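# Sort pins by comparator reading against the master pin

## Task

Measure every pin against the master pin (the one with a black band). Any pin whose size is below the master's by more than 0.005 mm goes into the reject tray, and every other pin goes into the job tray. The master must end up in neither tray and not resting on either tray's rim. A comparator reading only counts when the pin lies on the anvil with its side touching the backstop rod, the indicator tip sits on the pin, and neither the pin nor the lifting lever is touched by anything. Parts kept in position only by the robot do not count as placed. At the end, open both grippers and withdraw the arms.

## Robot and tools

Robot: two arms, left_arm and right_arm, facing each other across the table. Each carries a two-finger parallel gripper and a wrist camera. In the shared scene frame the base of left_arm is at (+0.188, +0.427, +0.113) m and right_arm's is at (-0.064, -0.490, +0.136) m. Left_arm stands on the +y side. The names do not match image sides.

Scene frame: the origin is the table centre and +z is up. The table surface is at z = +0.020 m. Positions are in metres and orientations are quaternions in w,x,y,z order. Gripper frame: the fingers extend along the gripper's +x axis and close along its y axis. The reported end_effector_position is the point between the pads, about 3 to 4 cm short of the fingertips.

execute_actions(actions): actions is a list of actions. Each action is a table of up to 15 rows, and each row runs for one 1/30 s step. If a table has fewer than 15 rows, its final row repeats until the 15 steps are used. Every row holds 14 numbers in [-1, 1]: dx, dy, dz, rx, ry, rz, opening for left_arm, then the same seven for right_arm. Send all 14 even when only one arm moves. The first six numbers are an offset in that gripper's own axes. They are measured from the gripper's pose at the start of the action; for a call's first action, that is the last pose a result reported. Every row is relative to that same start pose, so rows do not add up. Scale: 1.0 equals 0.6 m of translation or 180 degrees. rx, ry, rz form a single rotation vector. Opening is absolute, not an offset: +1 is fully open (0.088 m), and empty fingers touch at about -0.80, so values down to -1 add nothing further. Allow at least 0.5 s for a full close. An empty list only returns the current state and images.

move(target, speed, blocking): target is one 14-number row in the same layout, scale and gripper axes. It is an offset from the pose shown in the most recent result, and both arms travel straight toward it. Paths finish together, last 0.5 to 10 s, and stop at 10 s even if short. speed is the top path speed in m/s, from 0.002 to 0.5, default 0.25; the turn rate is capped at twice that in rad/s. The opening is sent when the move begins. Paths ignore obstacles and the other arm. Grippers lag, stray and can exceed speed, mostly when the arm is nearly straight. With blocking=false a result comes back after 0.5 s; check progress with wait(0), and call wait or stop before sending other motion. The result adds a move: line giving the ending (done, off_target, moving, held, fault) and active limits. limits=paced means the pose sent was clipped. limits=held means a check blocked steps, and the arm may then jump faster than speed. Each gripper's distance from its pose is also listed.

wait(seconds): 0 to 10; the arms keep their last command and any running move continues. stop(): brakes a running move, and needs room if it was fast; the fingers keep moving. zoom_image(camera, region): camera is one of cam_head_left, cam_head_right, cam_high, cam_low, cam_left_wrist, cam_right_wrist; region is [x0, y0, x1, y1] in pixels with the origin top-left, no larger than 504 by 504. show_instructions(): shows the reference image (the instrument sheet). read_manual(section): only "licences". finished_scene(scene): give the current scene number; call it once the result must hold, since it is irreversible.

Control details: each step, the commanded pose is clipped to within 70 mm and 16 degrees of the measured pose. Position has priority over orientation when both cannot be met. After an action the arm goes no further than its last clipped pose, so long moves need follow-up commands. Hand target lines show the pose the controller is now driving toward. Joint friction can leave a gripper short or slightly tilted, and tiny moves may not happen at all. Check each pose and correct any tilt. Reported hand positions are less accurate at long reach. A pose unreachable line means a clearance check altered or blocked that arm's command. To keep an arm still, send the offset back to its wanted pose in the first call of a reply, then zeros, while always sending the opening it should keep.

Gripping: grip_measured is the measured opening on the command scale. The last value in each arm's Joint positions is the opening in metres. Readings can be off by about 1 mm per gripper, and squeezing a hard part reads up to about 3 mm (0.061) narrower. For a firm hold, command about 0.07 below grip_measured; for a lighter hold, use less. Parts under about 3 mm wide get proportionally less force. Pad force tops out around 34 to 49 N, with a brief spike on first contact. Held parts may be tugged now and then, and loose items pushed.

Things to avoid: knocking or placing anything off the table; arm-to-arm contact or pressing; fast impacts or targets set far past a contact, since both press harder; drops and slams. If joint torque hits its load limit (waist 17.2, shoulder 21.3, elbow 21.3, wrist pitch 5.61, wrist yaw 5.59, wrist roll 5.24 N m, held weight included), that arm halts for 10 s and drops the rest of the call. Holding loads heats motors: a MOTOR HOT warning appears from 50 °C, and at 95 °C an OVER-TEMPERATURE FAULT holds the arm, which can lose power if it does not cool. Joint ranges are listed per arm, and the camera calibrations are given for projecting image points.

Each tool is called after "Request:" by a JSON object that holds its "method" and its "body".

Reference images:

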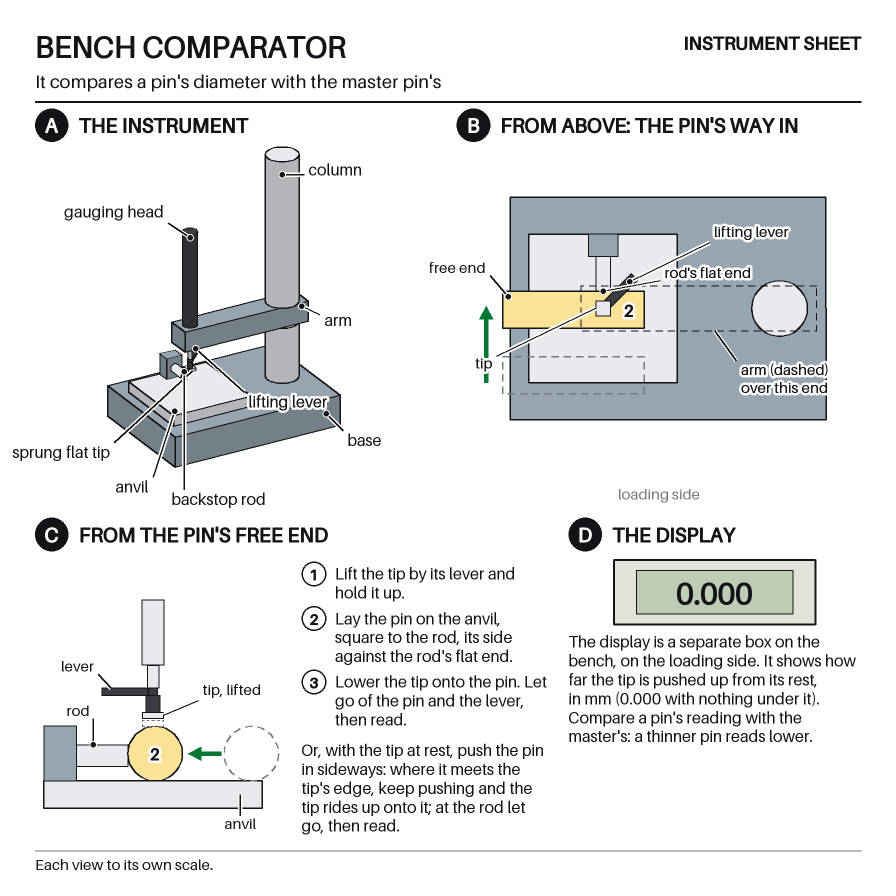

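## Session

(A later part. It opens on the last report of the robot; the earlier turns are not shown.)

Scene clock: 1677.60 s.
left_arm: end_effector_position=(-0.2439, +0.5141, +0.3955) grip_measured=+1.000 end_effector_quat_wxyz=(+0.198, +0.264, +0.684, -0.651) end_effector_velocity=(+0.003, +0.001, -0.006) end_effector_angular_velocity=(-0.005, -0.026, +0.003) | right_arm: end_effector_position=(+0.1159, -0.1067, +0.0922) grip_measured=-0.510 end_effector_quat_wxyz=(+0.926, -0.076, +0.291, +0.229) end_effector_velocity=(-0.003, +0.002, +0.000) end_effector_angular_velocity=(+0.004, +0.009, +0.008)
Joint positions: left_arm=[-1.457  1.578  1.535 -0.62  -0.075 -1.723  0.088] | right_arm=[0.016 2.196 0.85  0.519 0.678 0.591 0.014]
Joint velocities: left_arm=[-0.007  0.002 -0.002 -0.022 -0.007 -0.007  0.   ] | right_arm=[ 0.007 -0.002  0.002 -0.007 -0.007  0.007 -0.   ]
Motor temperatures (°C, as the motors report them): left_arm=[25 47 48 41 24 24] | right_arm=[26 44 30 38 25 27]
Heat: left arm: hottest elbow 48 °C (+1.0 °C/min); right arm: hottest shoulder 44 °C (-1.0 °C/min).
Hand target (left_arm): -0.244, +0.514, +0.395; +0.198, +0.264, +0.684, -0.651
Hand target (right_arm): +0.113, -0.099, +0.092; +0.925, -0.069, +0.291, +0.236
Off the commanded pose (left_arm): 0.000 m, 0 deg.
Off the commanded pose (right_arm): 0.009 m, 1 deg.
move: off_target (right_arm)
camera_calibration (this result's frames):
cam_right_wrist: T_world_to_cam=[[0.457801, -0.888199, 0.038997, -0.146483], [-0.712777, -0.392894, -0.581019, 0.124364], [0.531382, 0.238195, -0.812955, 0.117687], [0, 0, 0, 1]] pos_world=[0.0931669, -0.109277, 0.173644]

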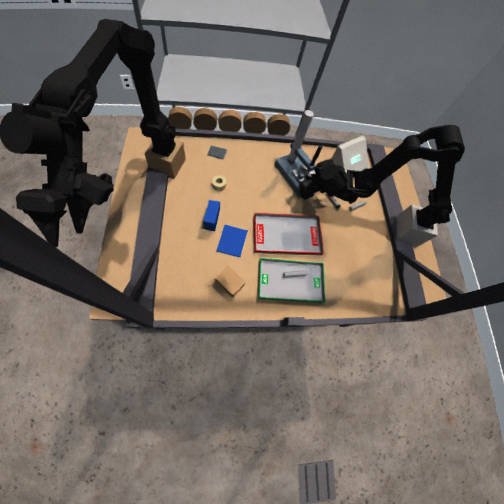

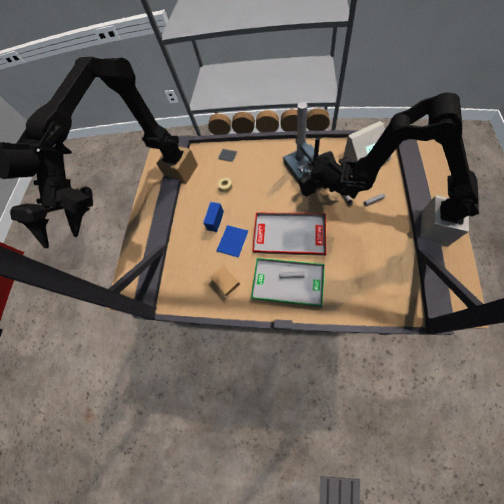

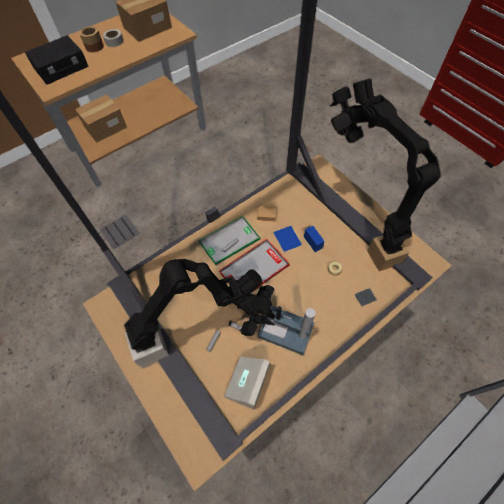

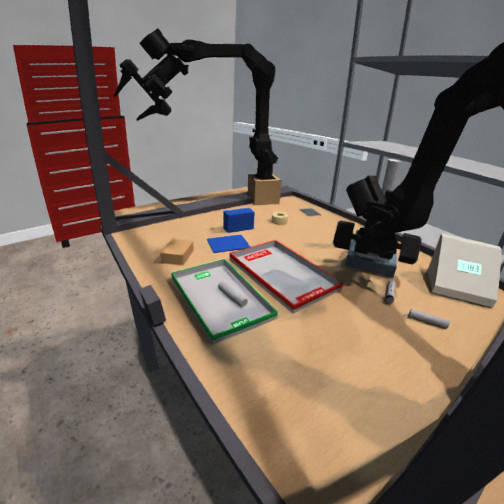

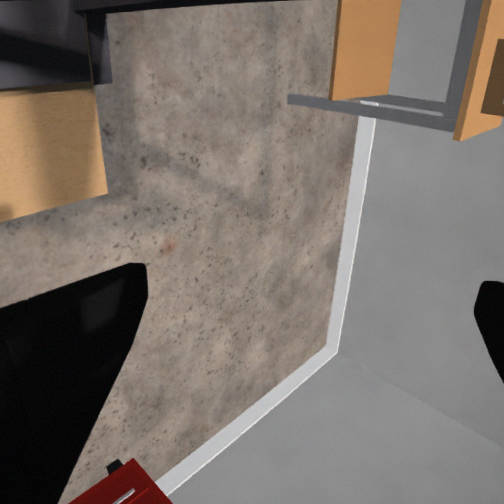

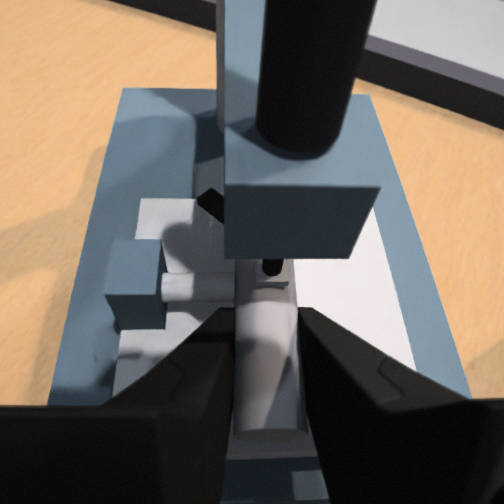

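Request:
{"method": "execute_actions", "body": {"actions": [[[0,0,0,0,0,0,1, 0,0.012,0,0,0,0,-0.75]],[[0,0,0,0,0,0,1, 0,0,0,0,0,0,-0.45]],[[0,0,0,0,0,0,1, 0,0,0,0,0,0,-0.33]],[[0,0,0,0,0,0,1, 0,0,0,0,0,0,-0.33]]]}}

Request:
{"method": "zoom_image", "body": {"camera": "cam_low", "region": [444,245,504,295]}}

Scene clock: 1694.43 s.
left_arm: end_effector_position=(-0.2439, +0.5141, +0.3955) grip_measured=+1.000 end_effector_quat_wxyz=(+0.198, +0.264, +0.684, -0.651) end_effector_velocity=(+0.002, -0.000, -0.001) end_effector_angular_velocity=(+0.011, -0.008, +0.017) | right_arm: end_effector_position=(+0.1158, -0.1068, +0.0922) grip_measured=-0.332 end_effector_quat_wxyz=(+0.927, -0.080, +0.291, +0.224) end_effector_velocity=(-0.002, -0.001, -0.002) end_effector_angular_velocity=(-0.021, +0.006, +0.012)
Joint positions: left_arm=[-1.457  1.578  1.535 -0.62  -0.075 -1.723  0.088] | right_arm=[0.02  2.196 0.86  0.493 0.69  0.597 0.023]
Joint velocities: left_arm=[-0.002 -0.002 -0.002 -0.007 -0.007 -0.022  0.   ] | right_arm=[ 0.002 -0.002  0.002 -0.022 -0.007 -0.007 -0.   ]
Motor temperatures (°C, as the motors report them): left_arm=[25 47 48 42 24 24] | right_arm=[26 45 31 38 25 27]
Heat: left arm: hottest elbow 48 °C (+0.0 °C/min); right arm: hottest shoulder 45 °C (+0.0 °C/min).
Hand target (left_arm): -0.244, +0.514, +0.395; +0.198, +0.264, +0.684, -0.651
Hand target (right_arm): +0.116, -0.107, +0.092; +0.927, -0.080, +0.291, +0.224
Off the commanded pose (left_arm): 0.000 m, 0 deg.
Off the commanded pose (right_arm): 0.000 m, 0 deg.
camera_calibration (this result's frames):
cam_right_wrist: T_world_to_cam=[[0.450778, -0.891168, 0.0511729, -0.147129], [-0.71422, -0.394473, -0.57817, 0.124022], [0.535433, 0.224078, -0.81431, 0.115934], [0, 0, 0, 1]] pos_world=[0.0928266, -0.108172, 0.173641]

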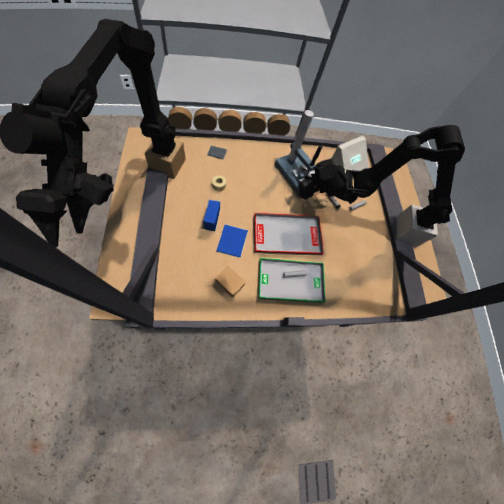

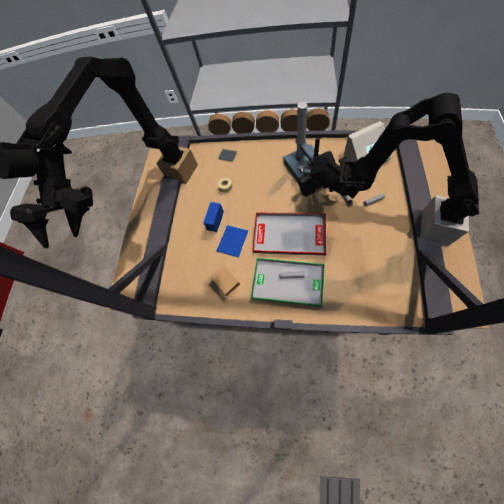

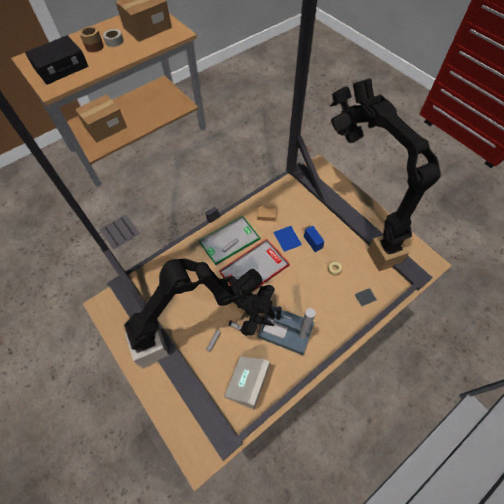

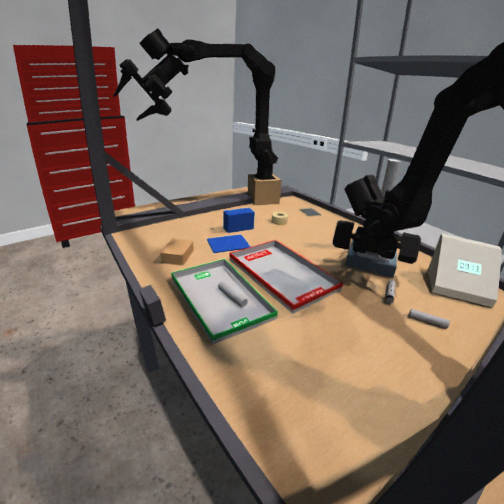

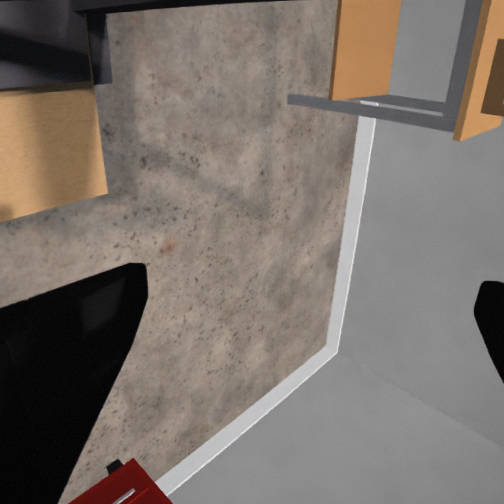

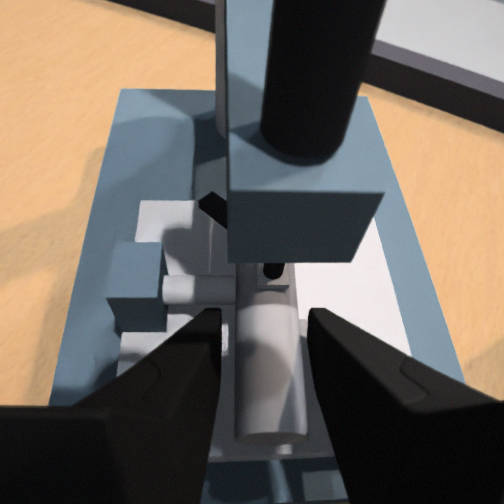

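Region (444, 245, 504, 295) of cam_low's 504x504 image, scaled by 8.400, with more detail than that image has.

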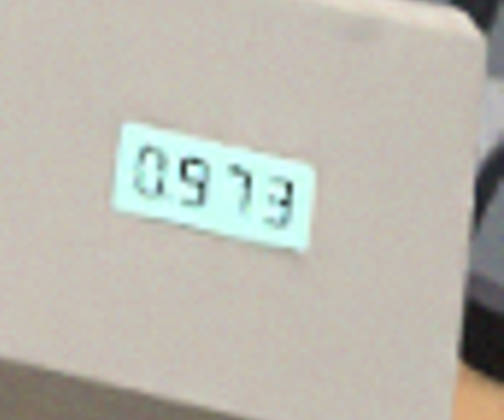

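Request:
{"method": "execute_actions", "body": {"actions": [[[0,0,0,0,0,0,1, 0,0,0,0,0,0,-0.45]],[[0,0,0,0,0,0,1, 0,0,0,0,0,0,-0.75]],[[0,0,0,0,0,0,1, 0,0.012,0,0,0,0,-0.75]],[[0,0,0,0,0,0,1, 0,0,0,0,0,0,-0.45]],[[0,0,0,0,0,0,1, 0,0,0,0,0,0,-0.33]],[[0,0,0,0,0,0,1, 0,0,0,0,0,0,-0.33]]]}}

Request:
{"method": "zoom_image", "body": {"camera": "cam_low", "region": [444,245,504,295]}}

Request:
{"method": "zoom_image", "body": {"camera": "cam_right_wrist", "region": [150,200,350,400]}}

Scene clock: 1709.27 s.
left_arm: end_effector_position=(-0.2439, +0.5141, +0.3955) grip_measured=+1.000 end_effector_quat_wxyz=(+0.198, +0.264, +0.684, -0.651) end_effector_velocity=(-0.001, +0.000, -0.001) end_effector_angular_velocity=(-0.010, +0.004, -0.001) | right_arm: end_effector_position=(+0.1158, -0.1062, +0.0931) grip_measured=-0.332 end_effector_quat_wxyz=(+0.928, -0.084, +0.291, +0.218) end_effector_velocity=(+0.001, -0.005, -0.004) end_effector_angular_velocity=(-0.033, -0.002, -0.003)
Joint positions: left_arm=[-1.457  1.578  1.535 -0.62  -0.075 -1.723  0.088] | right_arm=[0.023 2.196 0.873 0.468 0.703 0.604 0.023]
Joint velocities: left_arm=[-0.002  0.002 -0.002  0.007 -0.007  0.007  0.   ] | right_arm=[-0.002  0.002 -0.002 -0.022  0.007 -0.007 -0.   ]
Motor temperatures (°C, as the motors report them): left_arm=[25 47 48 42 24 24] | right_arm=[26 46 30 37 25 27]
Heat: left arm: hottest elbow 48 °C (+0.0 °C/min); right arm: hottest shoulder 46 °C (+2.0 °C/min).
Hand target (left_arm): -0.244, +0.514, +0.395; +0.198, +0.264, +0.684, -0.651
Hand target (right_arm): +0.116, -0.106, +0.093; +0.928, -0.084, +0.291, +0.218
Off the commanded pose (left_arm): 0.000 m, 0 deg.
Off the commanded pose (right_arm): 0.000 m, 0 deg.
camera_calibration (this result's frames):
cam_right_wrist: T_world_to_cam=[[0.442943, -0.89442, 0.0617676, -0.147065], [-0.714935, -0.393948, -0.577644, 0.124911], [0.54099, 0.211704, -0.813948, 0.114494], [0, 0, 0, 1]] pos_world=[0.0925046, -0.106568, 0.17443]

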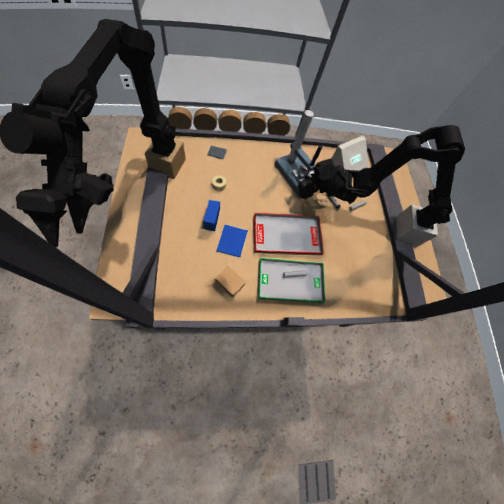

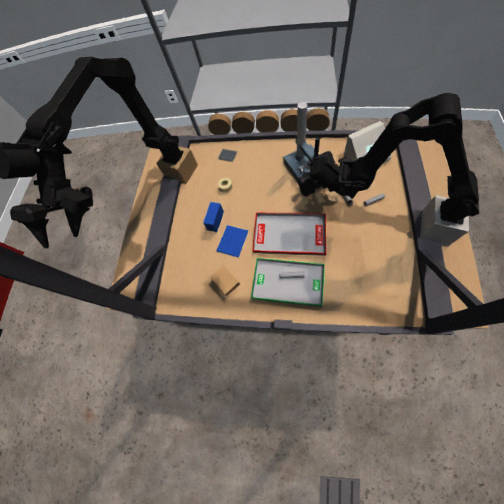

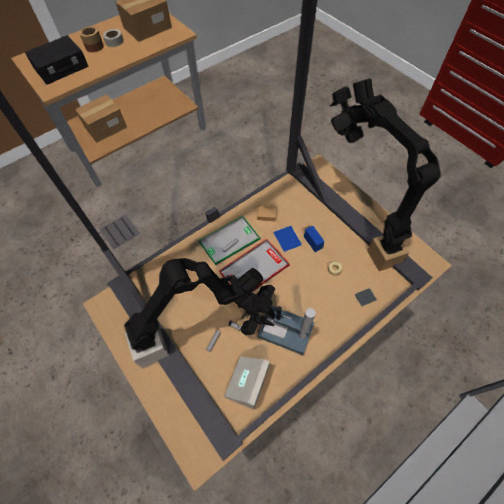

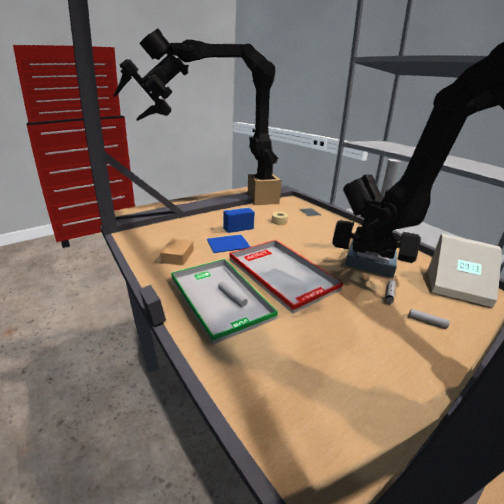

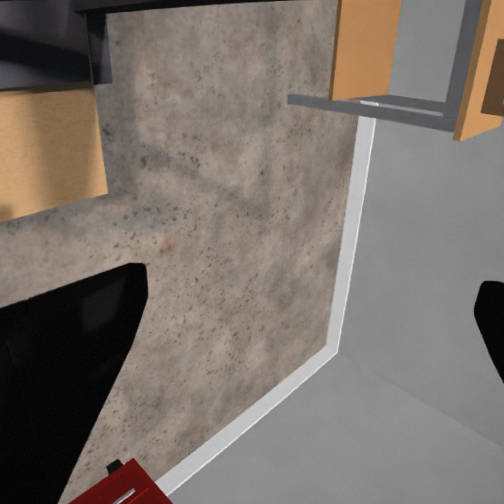

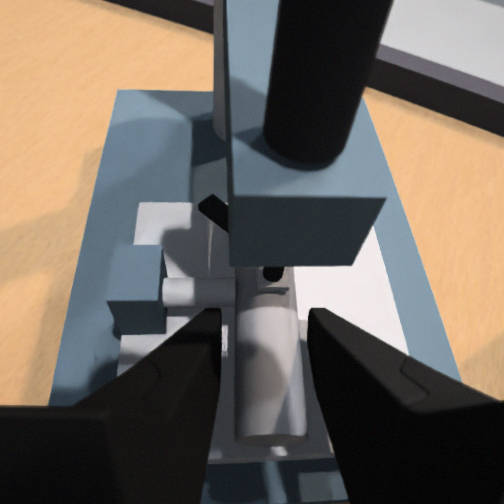

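Region (444, 245, 504, 295) of cam_low's 504x504 image, scaled by 8.400, with more detail than that image has.

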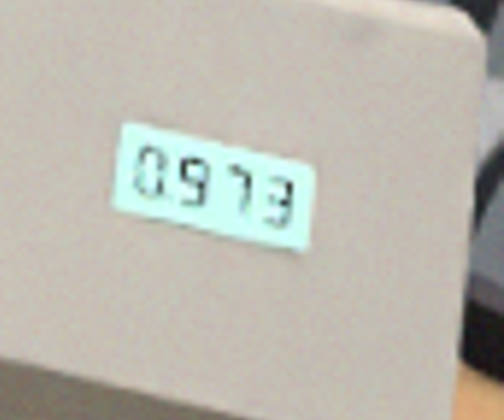

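Region (150, 200, 350, 400) of cam_right_wrist's 504x504 image, scaled by 2.520, with more detail than that image has.

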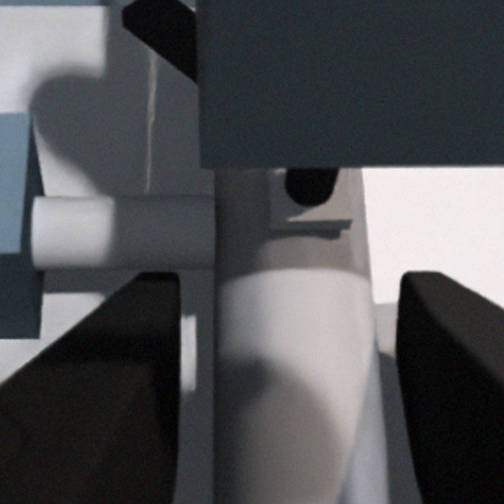

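Request:
{"method": "zoom_image", "body": {"camera": "cam_low", "region": [455,257,485,277]}}

Request:
{"method": "zoom_image", "body": {"camera": "cam_high", "region": [228,362,262,394]}}

Region (455, 257, 485, 277) of cam_low's 504x504 image, scaled by 16.800, with more detail than that image has.

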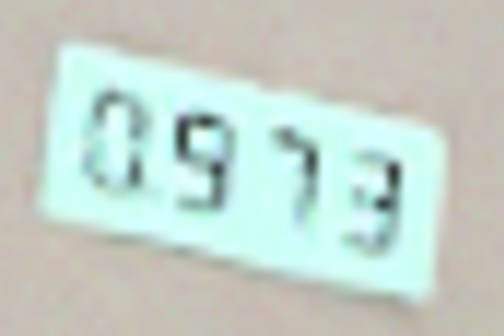

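Region (228, 362, 262, 394) of cam_high's 504x504 image, scaled by 14.824, with more detail than that image has; it fills the top 474 rows of this view, and the rest is white.

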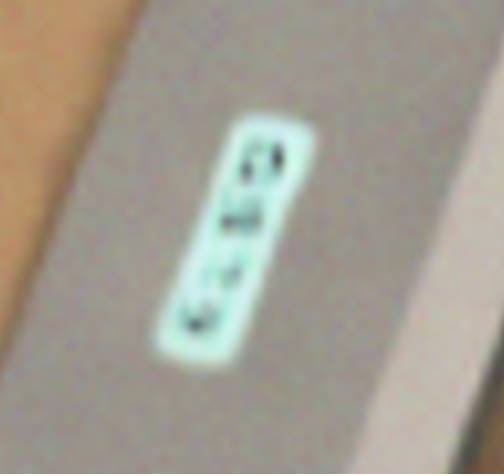

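Request:
{"method": "zoom_image", "body": {"camera": "cam_head_left", "region": [340,145,375,175]}}

Request:
{"method": "zoom_image", "body": {"camera": "cam_low", "region": [465,258,485,278]}}

Region (340, 145, 375, 175) of cam_head_left's 504x504 image, scaled by 14.400, with more detail than that image has; it fills the top 432 rows of this view, and the rest is white.

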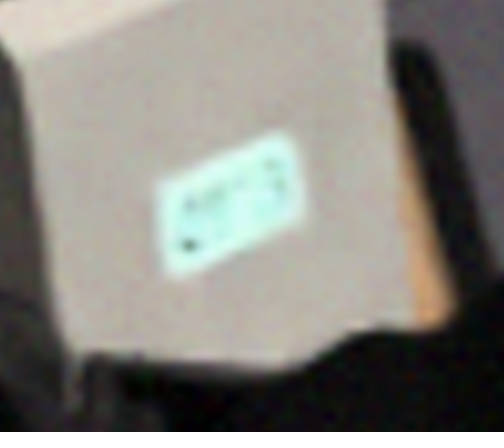

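Region (465, 258, 485, 278) of cam_low's 504x504 image, scaled by 25.200, with more detail than that image has.

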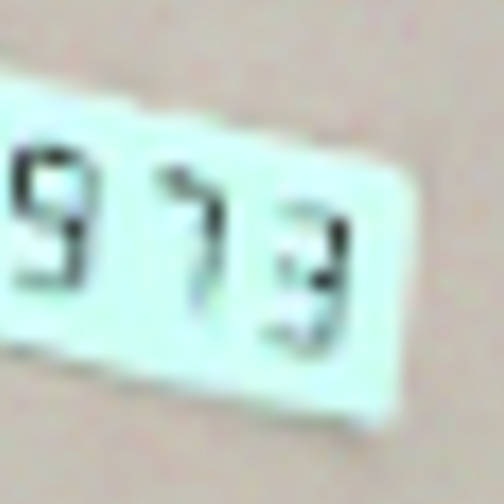

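Request:
{"method": "execute_actions", "body": {"actions": [[[0,0,0,0,0,0,1, 0,0,0,0,0,0,-0.45]],[[0,0,0,0,0,0,1, 0,0,0,0,0,0,-0.75]],[[0,0,0,0,0,0,1, 0,0,0,0,0,0,-0.75]]]}}

Request:
{"method": "move", "body": {"target": [0,0,0,0,0,0,1, -0.062,-0.008,-0.040,0,0,0,-0.75], "speed": 0.06}}

Scene clock: 1748.90 s.
left_arm: end_effector_position=(-0.2439, +0.5141, +0.3955) grip_measured=+1.000 end_effector_quat_wxyz=(+0.198, +0.264, +0.684, -0.651) end_effector_velocity=(+0.002, -0.000, -0.001) end_effector_angular_velocity=(-0.000, -0.007, +0.008) | right_arm: end_effector_position=(+0.1159, -0.1064, +0.0931) grip_measured=-0.510 end_effector_quat_wxyz=(+0.928, -0.085, +0.290, +0.218) end_effector_velocity=(-0.000, -0.002, -0.003) end_effector_angular_velocity=(-0.027, +0.000, +0.015)
Joint positions: left_arm=[-1.457  1.578  1.535 -0.62  -0.075 -1.723  0.088] | right_arm=[0.024 2.196 0.873 0.467 0.705 0.604 0.014]
Joint velocities: left_arm=[-0.002 -0.002 -0.002 -0.007 -0.007 -0.007  0.   ] | right_arm=[-0.002  0.002 -0.002 -0.007 -0.007 -0.022 -0.   ]
Motor temperatures (°C, as the motors report them): left_arm=[25 48 48 42 24 24] | right_arm=[26 48 29 36 25 27]
Heat: left arm: hottest shoulder 48 °C (+0.0 °C/min); right arm: hottest shoulder 48 °C (+4.0 °C/min).
Hand target (left_arm): -0.244, +0.514, +0.395; +0.198, +0.264, +0.684, -0.651
Hand target (right_arm): +0.116, -0.106, +0.093; +0.928, -0.085, +0.290, +0.218
Off the commanded pose (left_arm): 0.000 m, 0 deg.
Off the commanded pose (right_arm): 0.000 m, 0 deg.
camera_calibration (this result's frames):
cam_right_wrist: T_world_to_cam=[[0.442092, -0.894715, 0.0635545, -0.147392], [-0.714599, -0.394146, -0.577925, 0.124788], [0.542128, 0.21008, -0.813612, 0.114208], [0, 0, 0, 1]] pos_world=[0.0924191, -0.106682, 0.174406]

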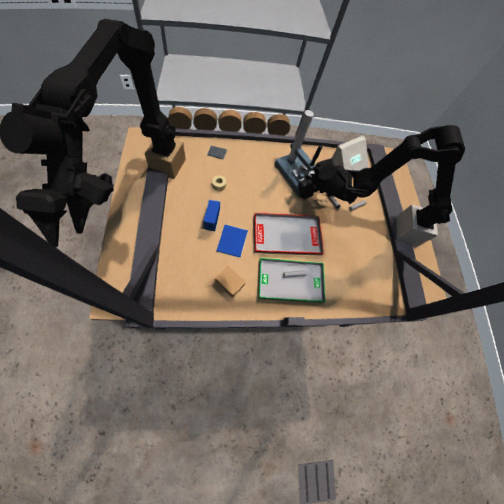

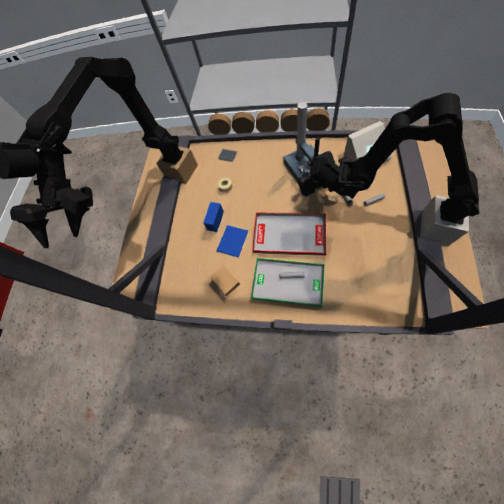

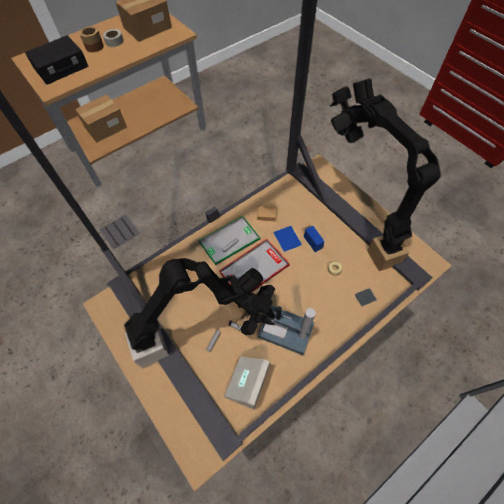

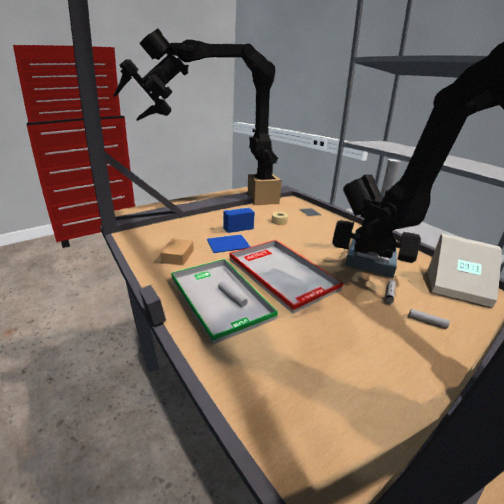

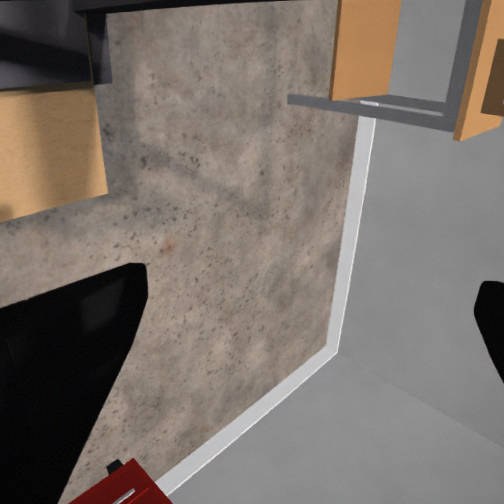

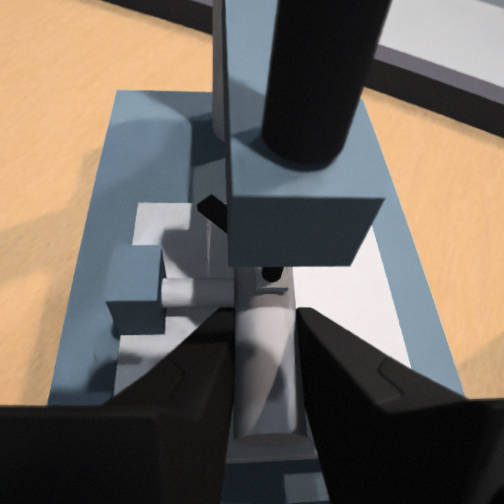

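Scene clock: 1750.00 s.
left_arm: end_effector_position=(-0.2439, +0.5141, +0.3955) grip_measured=+1.000 end_effector_quat_wxyz=(+0.198, +0.264, +0.684, -0.651) end_effector_velocity=(+0.002, +0.002, +0.001) end_effector_angular_velocity=(-0.002, -0.003, -0.013) | right_arm: end_effector_position=(+0.0813, -0.1297, +0.0916) grip_measured=-0.510 end_effector_quat_wxyz=(+0.928, -0.088, +0.290, +0.216) end_effector_velocity=(-0.000, -0.003, +0.000) end_effector_angular_velocity=(-0.012, -0.001, -0.006)
Joint positions: left_arm=[-1.457  1.578  1.535 -0.62  -0.075 -1.723  0.088] | right_arm=[0.119 2.143 0.765 0.449 0.768 0.703 0.014]
Joint velocities: left_arm=[-0.002 -0.002  0.002 -0.007  0.007  0.007  0.   ] | right_arm=[ 0.002 -0.007 -0.002 -0.022  0.007  0.007 -0.   ]
Motor temperatures (°C, as the motors report them): left_arm=[25 48 48 42 24 24] | right_arm=[26 49 29 36 25 27]
Heat: left arm: hottest shoulder 48 °C (+0.0 °C/min); right arm: hottest shoulder 49 °C (+5.0 °C/min).
Hand target (left_arm): -0.244, +0.514, +0.395; +0.198, +0.264, +0.684, -0.651
Hand target (right_arm): +0.079, -0.131, +0.095; +0.928, -0.085, +0.290, +0.217
Off the commanded pose (left_arm): 0.000 m, 0 deg.
Off the commanded pose (right_arm): 0.004 m, 0 deg.
move: done
camera_calibration (this result's frames):
cam_right_wrist: T_world_to_cam=[[0.440756, -0.89481, 0.0710622, -0.153471], [-0.713812, -0.397399, -0.576669, 0.089419], [0.544249, 0.203445, -0.813881, 0.135625], [0, 0, 0, 1]] pos_world=[0.0576581, -0.129385, 0.172854]

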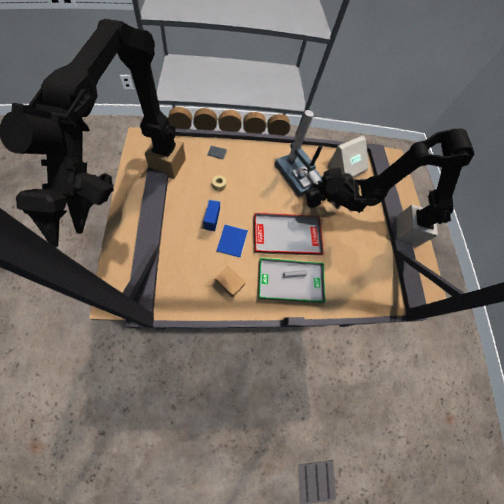

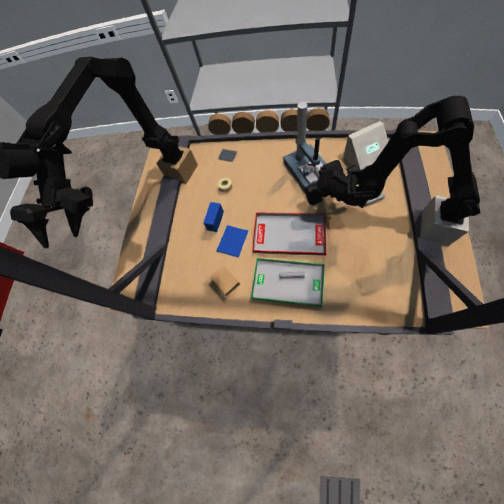

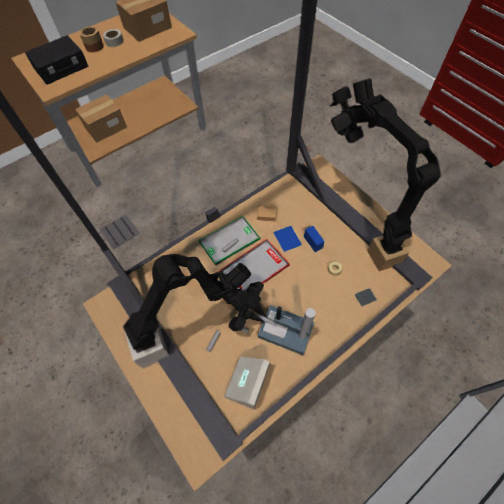

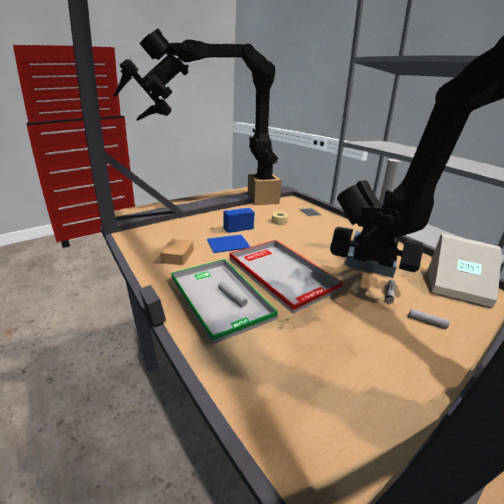

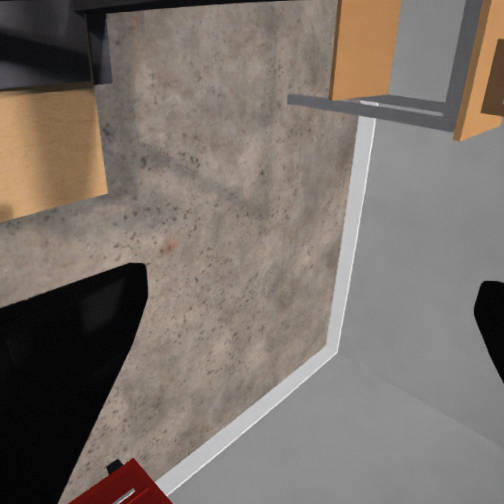

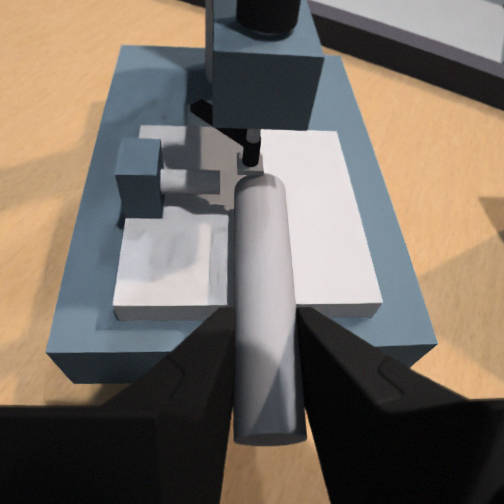

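Request:
{"method": "move", "body": {"target": [0,0,0,0,0,0,1, -0.034,-0.004,-0.022,0,0,0,-0.75], "speed": 0.08}}

Scene clock: 1761.53 s.
left_arm: end_effector_position=(-0.2439, +0.5141, +0.3955) grip_measured=+1.000 end_effector_quat_wxyz=(+0.198, +0.264, +0.684, -0.651) end_effector_velocity=(+0.002, +0.002, +0.001) end_effector_angular_velocity=(+0.010, -0.004, -0.004) | right_arm: end_effector_position=(+0.0630, -0.1412, +0.0903) grip_measured=-0.510 end_effector_quat_wxyz=(+0.929, -0.091, +0.289, +0.214) end_effector_velocity=(-0.007, +0.000, -0.002) end_effector_angular_velocity=(+0.010, +0.026, +0.012)
Joint positions: left_arm=[-1.457  1.578  1.535 -0.62  -0.075 -1.723  0.088] | right_arm=[0.177 2.123 0.723 0.42  0.806 0.768 0.014]
Joint velocities: left_arm=[-0.002 -0.002  0.002 -0.007  0.007 -0.007  0.   ] | right_arm=[ 0.012 -0.007 -0.007 -0.007 -0.022  0.022 -0.   ]
Motor temperatures (°C, as the motors report them): left_arm=[25 48 48 42 24 24] | right_arm=[26 50 29 35 25 27]
Heat: left arm: hottest shoulder 48 °C (+0.0 °C/min); right arm: hottest shoulder 50 °C (+5.1 °C/min). Fold the right arm in close to its base before you think long.
Hand target (left_arm): -0.244, +0.514, +0.395; +0.198, +0.264, +0.684, -0.651
Hand target (right_arm): +0.061, -0.143, +0.093; +0.928, -0.088, +0.290, +0.216
Off the commanded pose (left_arm): 0.000 m, 0 deg.
Off the commanded pose (right_arm): 0.004 m, 0 deg.
MOTOR HOT: a motor of the right arm reached 50 °C. Now the hottest motor of the right arm, joint 2 (shoulder), reports 50 °C. The temperature limit of the motors' drives, at which the controller stops that arm, is 95 °C. To cool a motor, set the load down, stop pushing, or move to a pose that needs little force.
move: done
camera_calibration (this result's frames):
cam_right_wrist: T_world_to_cam=[[0.439361, -0.895023, 0.0767868, -0.156024], [-0.712172, -0.399146, -0.57749, 0.0708407], [0.547515, 0.199041, -0.812779, 0.145951], [0, 0, 0, 1]] pos_world=[0.0390914, -0.140419, 0.171516]

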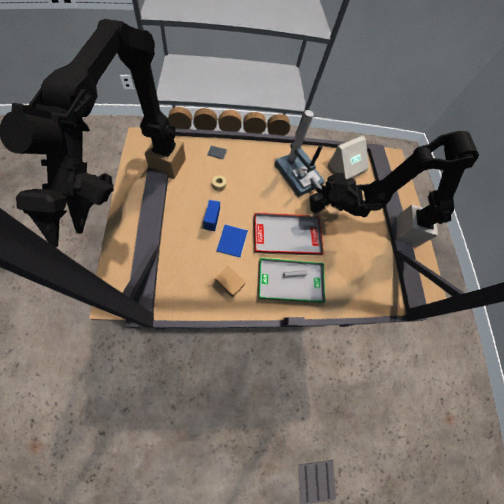

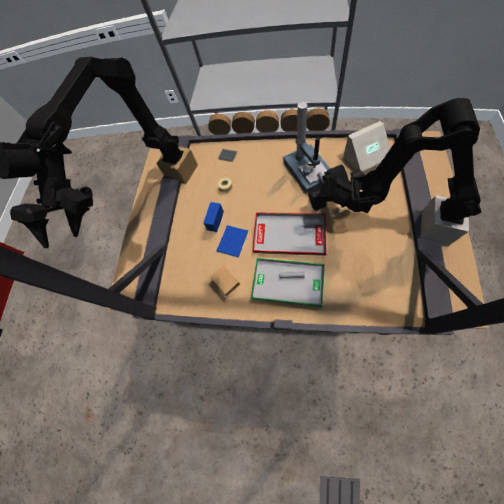

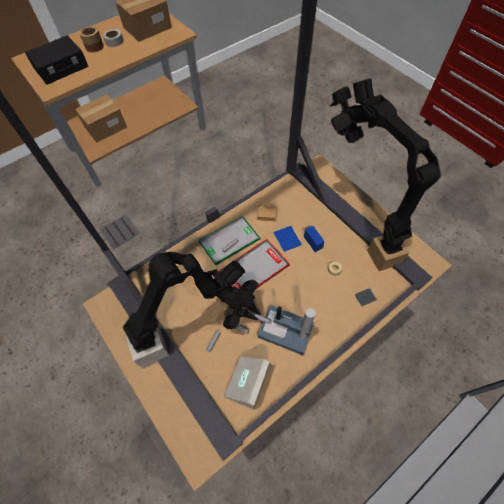

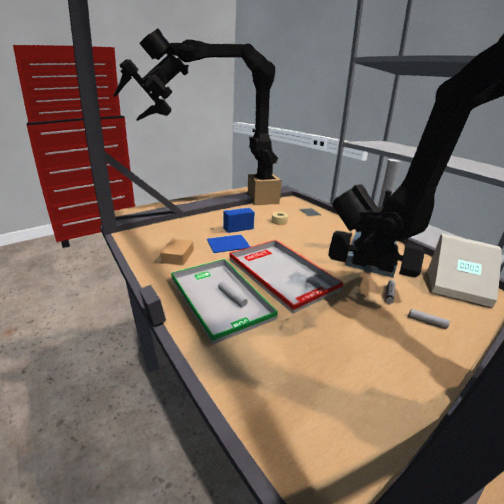

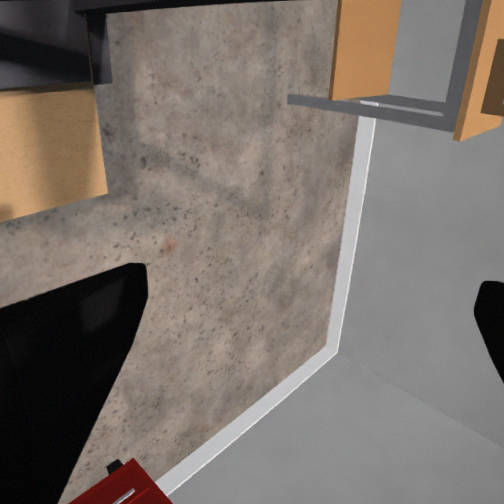

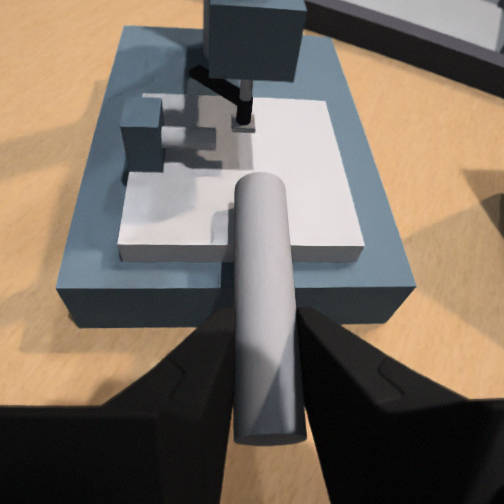

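Request:
{"method": "move", "body": {"target": [0,0,0,0,0,0,1, -0.1645,0.261,-0.080,-0.208,-0.008,0.317,-0.75], "speed": 0.2}}

Scene clock: 1788.37 s.
left_arm: end_effector_position=(-0.2439, +0.5141, +0.3955) grip_measured=+1.000 end_effector_quat_wxyz=(+0.198, +0.264, +0.684, -0.651) end_effector_velocity=(+0.000, -0.002, -0.003) end_effector_angular_velocity=(-0.010, -0.010, +0.019) | right_arm: end_effector_position=(-0.1026, -0.0537, +0.1009) grip_measured=-0.510 end_effector_quat_wxyz=(+0.646, -0.223, +0.209, +0.699) end_effector_velocity=(-0.002, -0.002, -0.004) end_effector_angular_velocity=(-0.021, -0.016, +0.021)
Joint positions: left_arm=[-1.457  1.578  1.535 -0.62  -0.075 -1.723  0.088] | right_arm=[0.321 2.148 0.728 0.798 0.007 0.011 0.014]
Joint velocities: left_arm=[-0.002  0.002 -0.002 -0.007 -0.022 -0.007  0.   ] | right_arm=[ 0.002  0.002  0.002 -0.022 -0.007 -0.022 -0.   ]
Motor temperatures (°C, as the motors report them): left_arm=[25 48 48 42 24 24] | right_arm=[26 51 28 34 25 27]
Heat: left arm: hottest shoulder 48 °C (+0.0 °C/min); right arm: hottest shoulder 51 °C (+4.1 °C/min). Fold the right arm in close to its base before you think long.
Hand target (left_arm): -0.244, +0.514, +0.395; +0.198, +0.264, +0.684, -0.651
Hand target (right_arm): -0.105, -0.050, +0.101; +0.644, -0.223, +0.205, +0.703
Off the commanded pose (left_arm): 0.000 m, 0 deg.
Off the commanded pose (right_arm): 0.004 m, 1 deg.
MOTOR HOT: still on. Now the hottest motor of the right arm, joint 2 (shoulder), reports 51 °C; a drive's own limit is 95 °C.
move: done
camera_calibration (this result's frames):
cam_right_wrist: T_world_to_cam=[[0.99742, 0.066303, 0.0275072, 0.108099], [0.0700941, -0.816989, -0.572378, 0.0511635], [-0.0154772, 0.572829, -0.819529, 0.190784], [0, 0, 0, 1]] pos_world=[-0.108454, -0.0746536, 0.182664]

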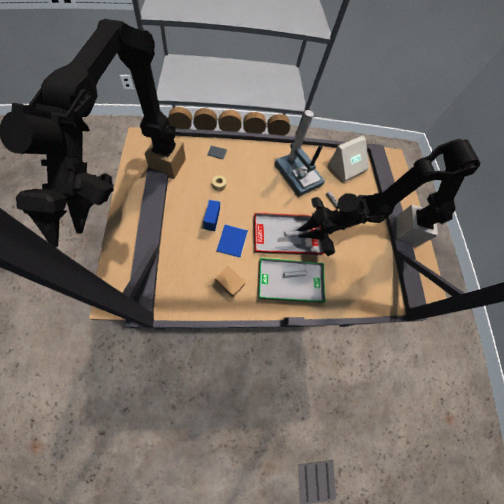

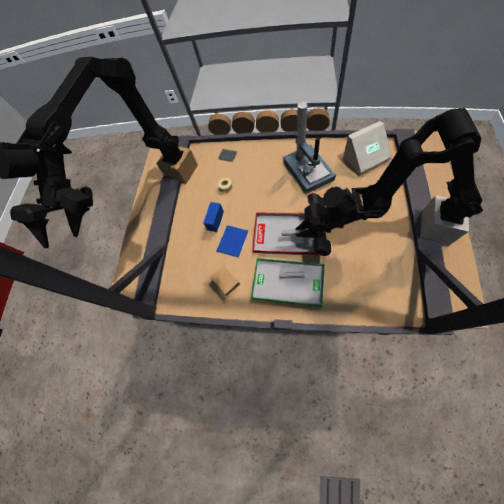

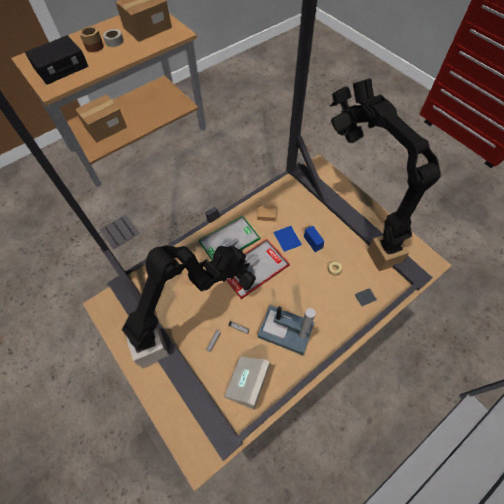

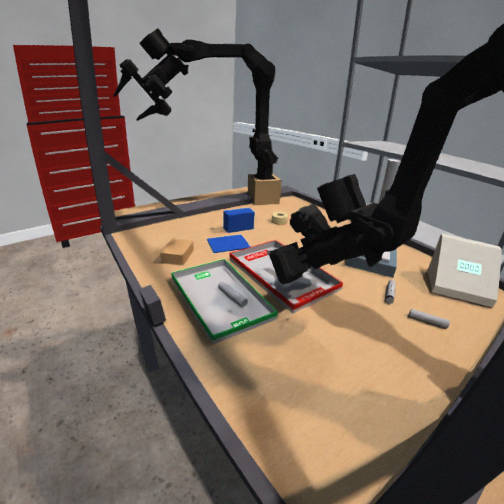

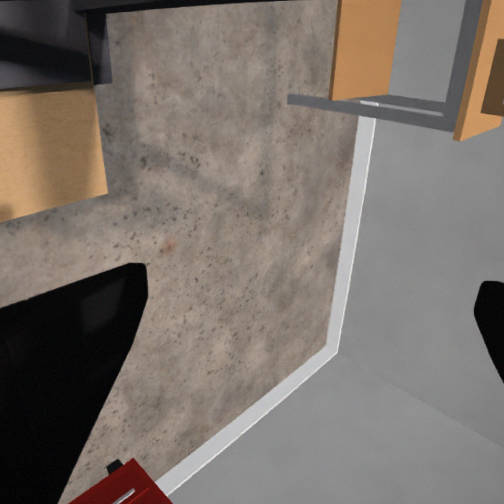

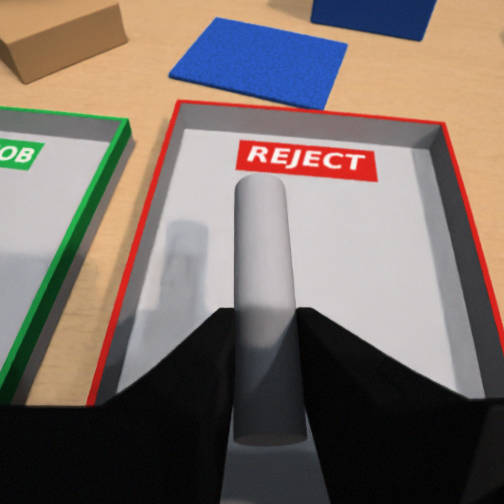

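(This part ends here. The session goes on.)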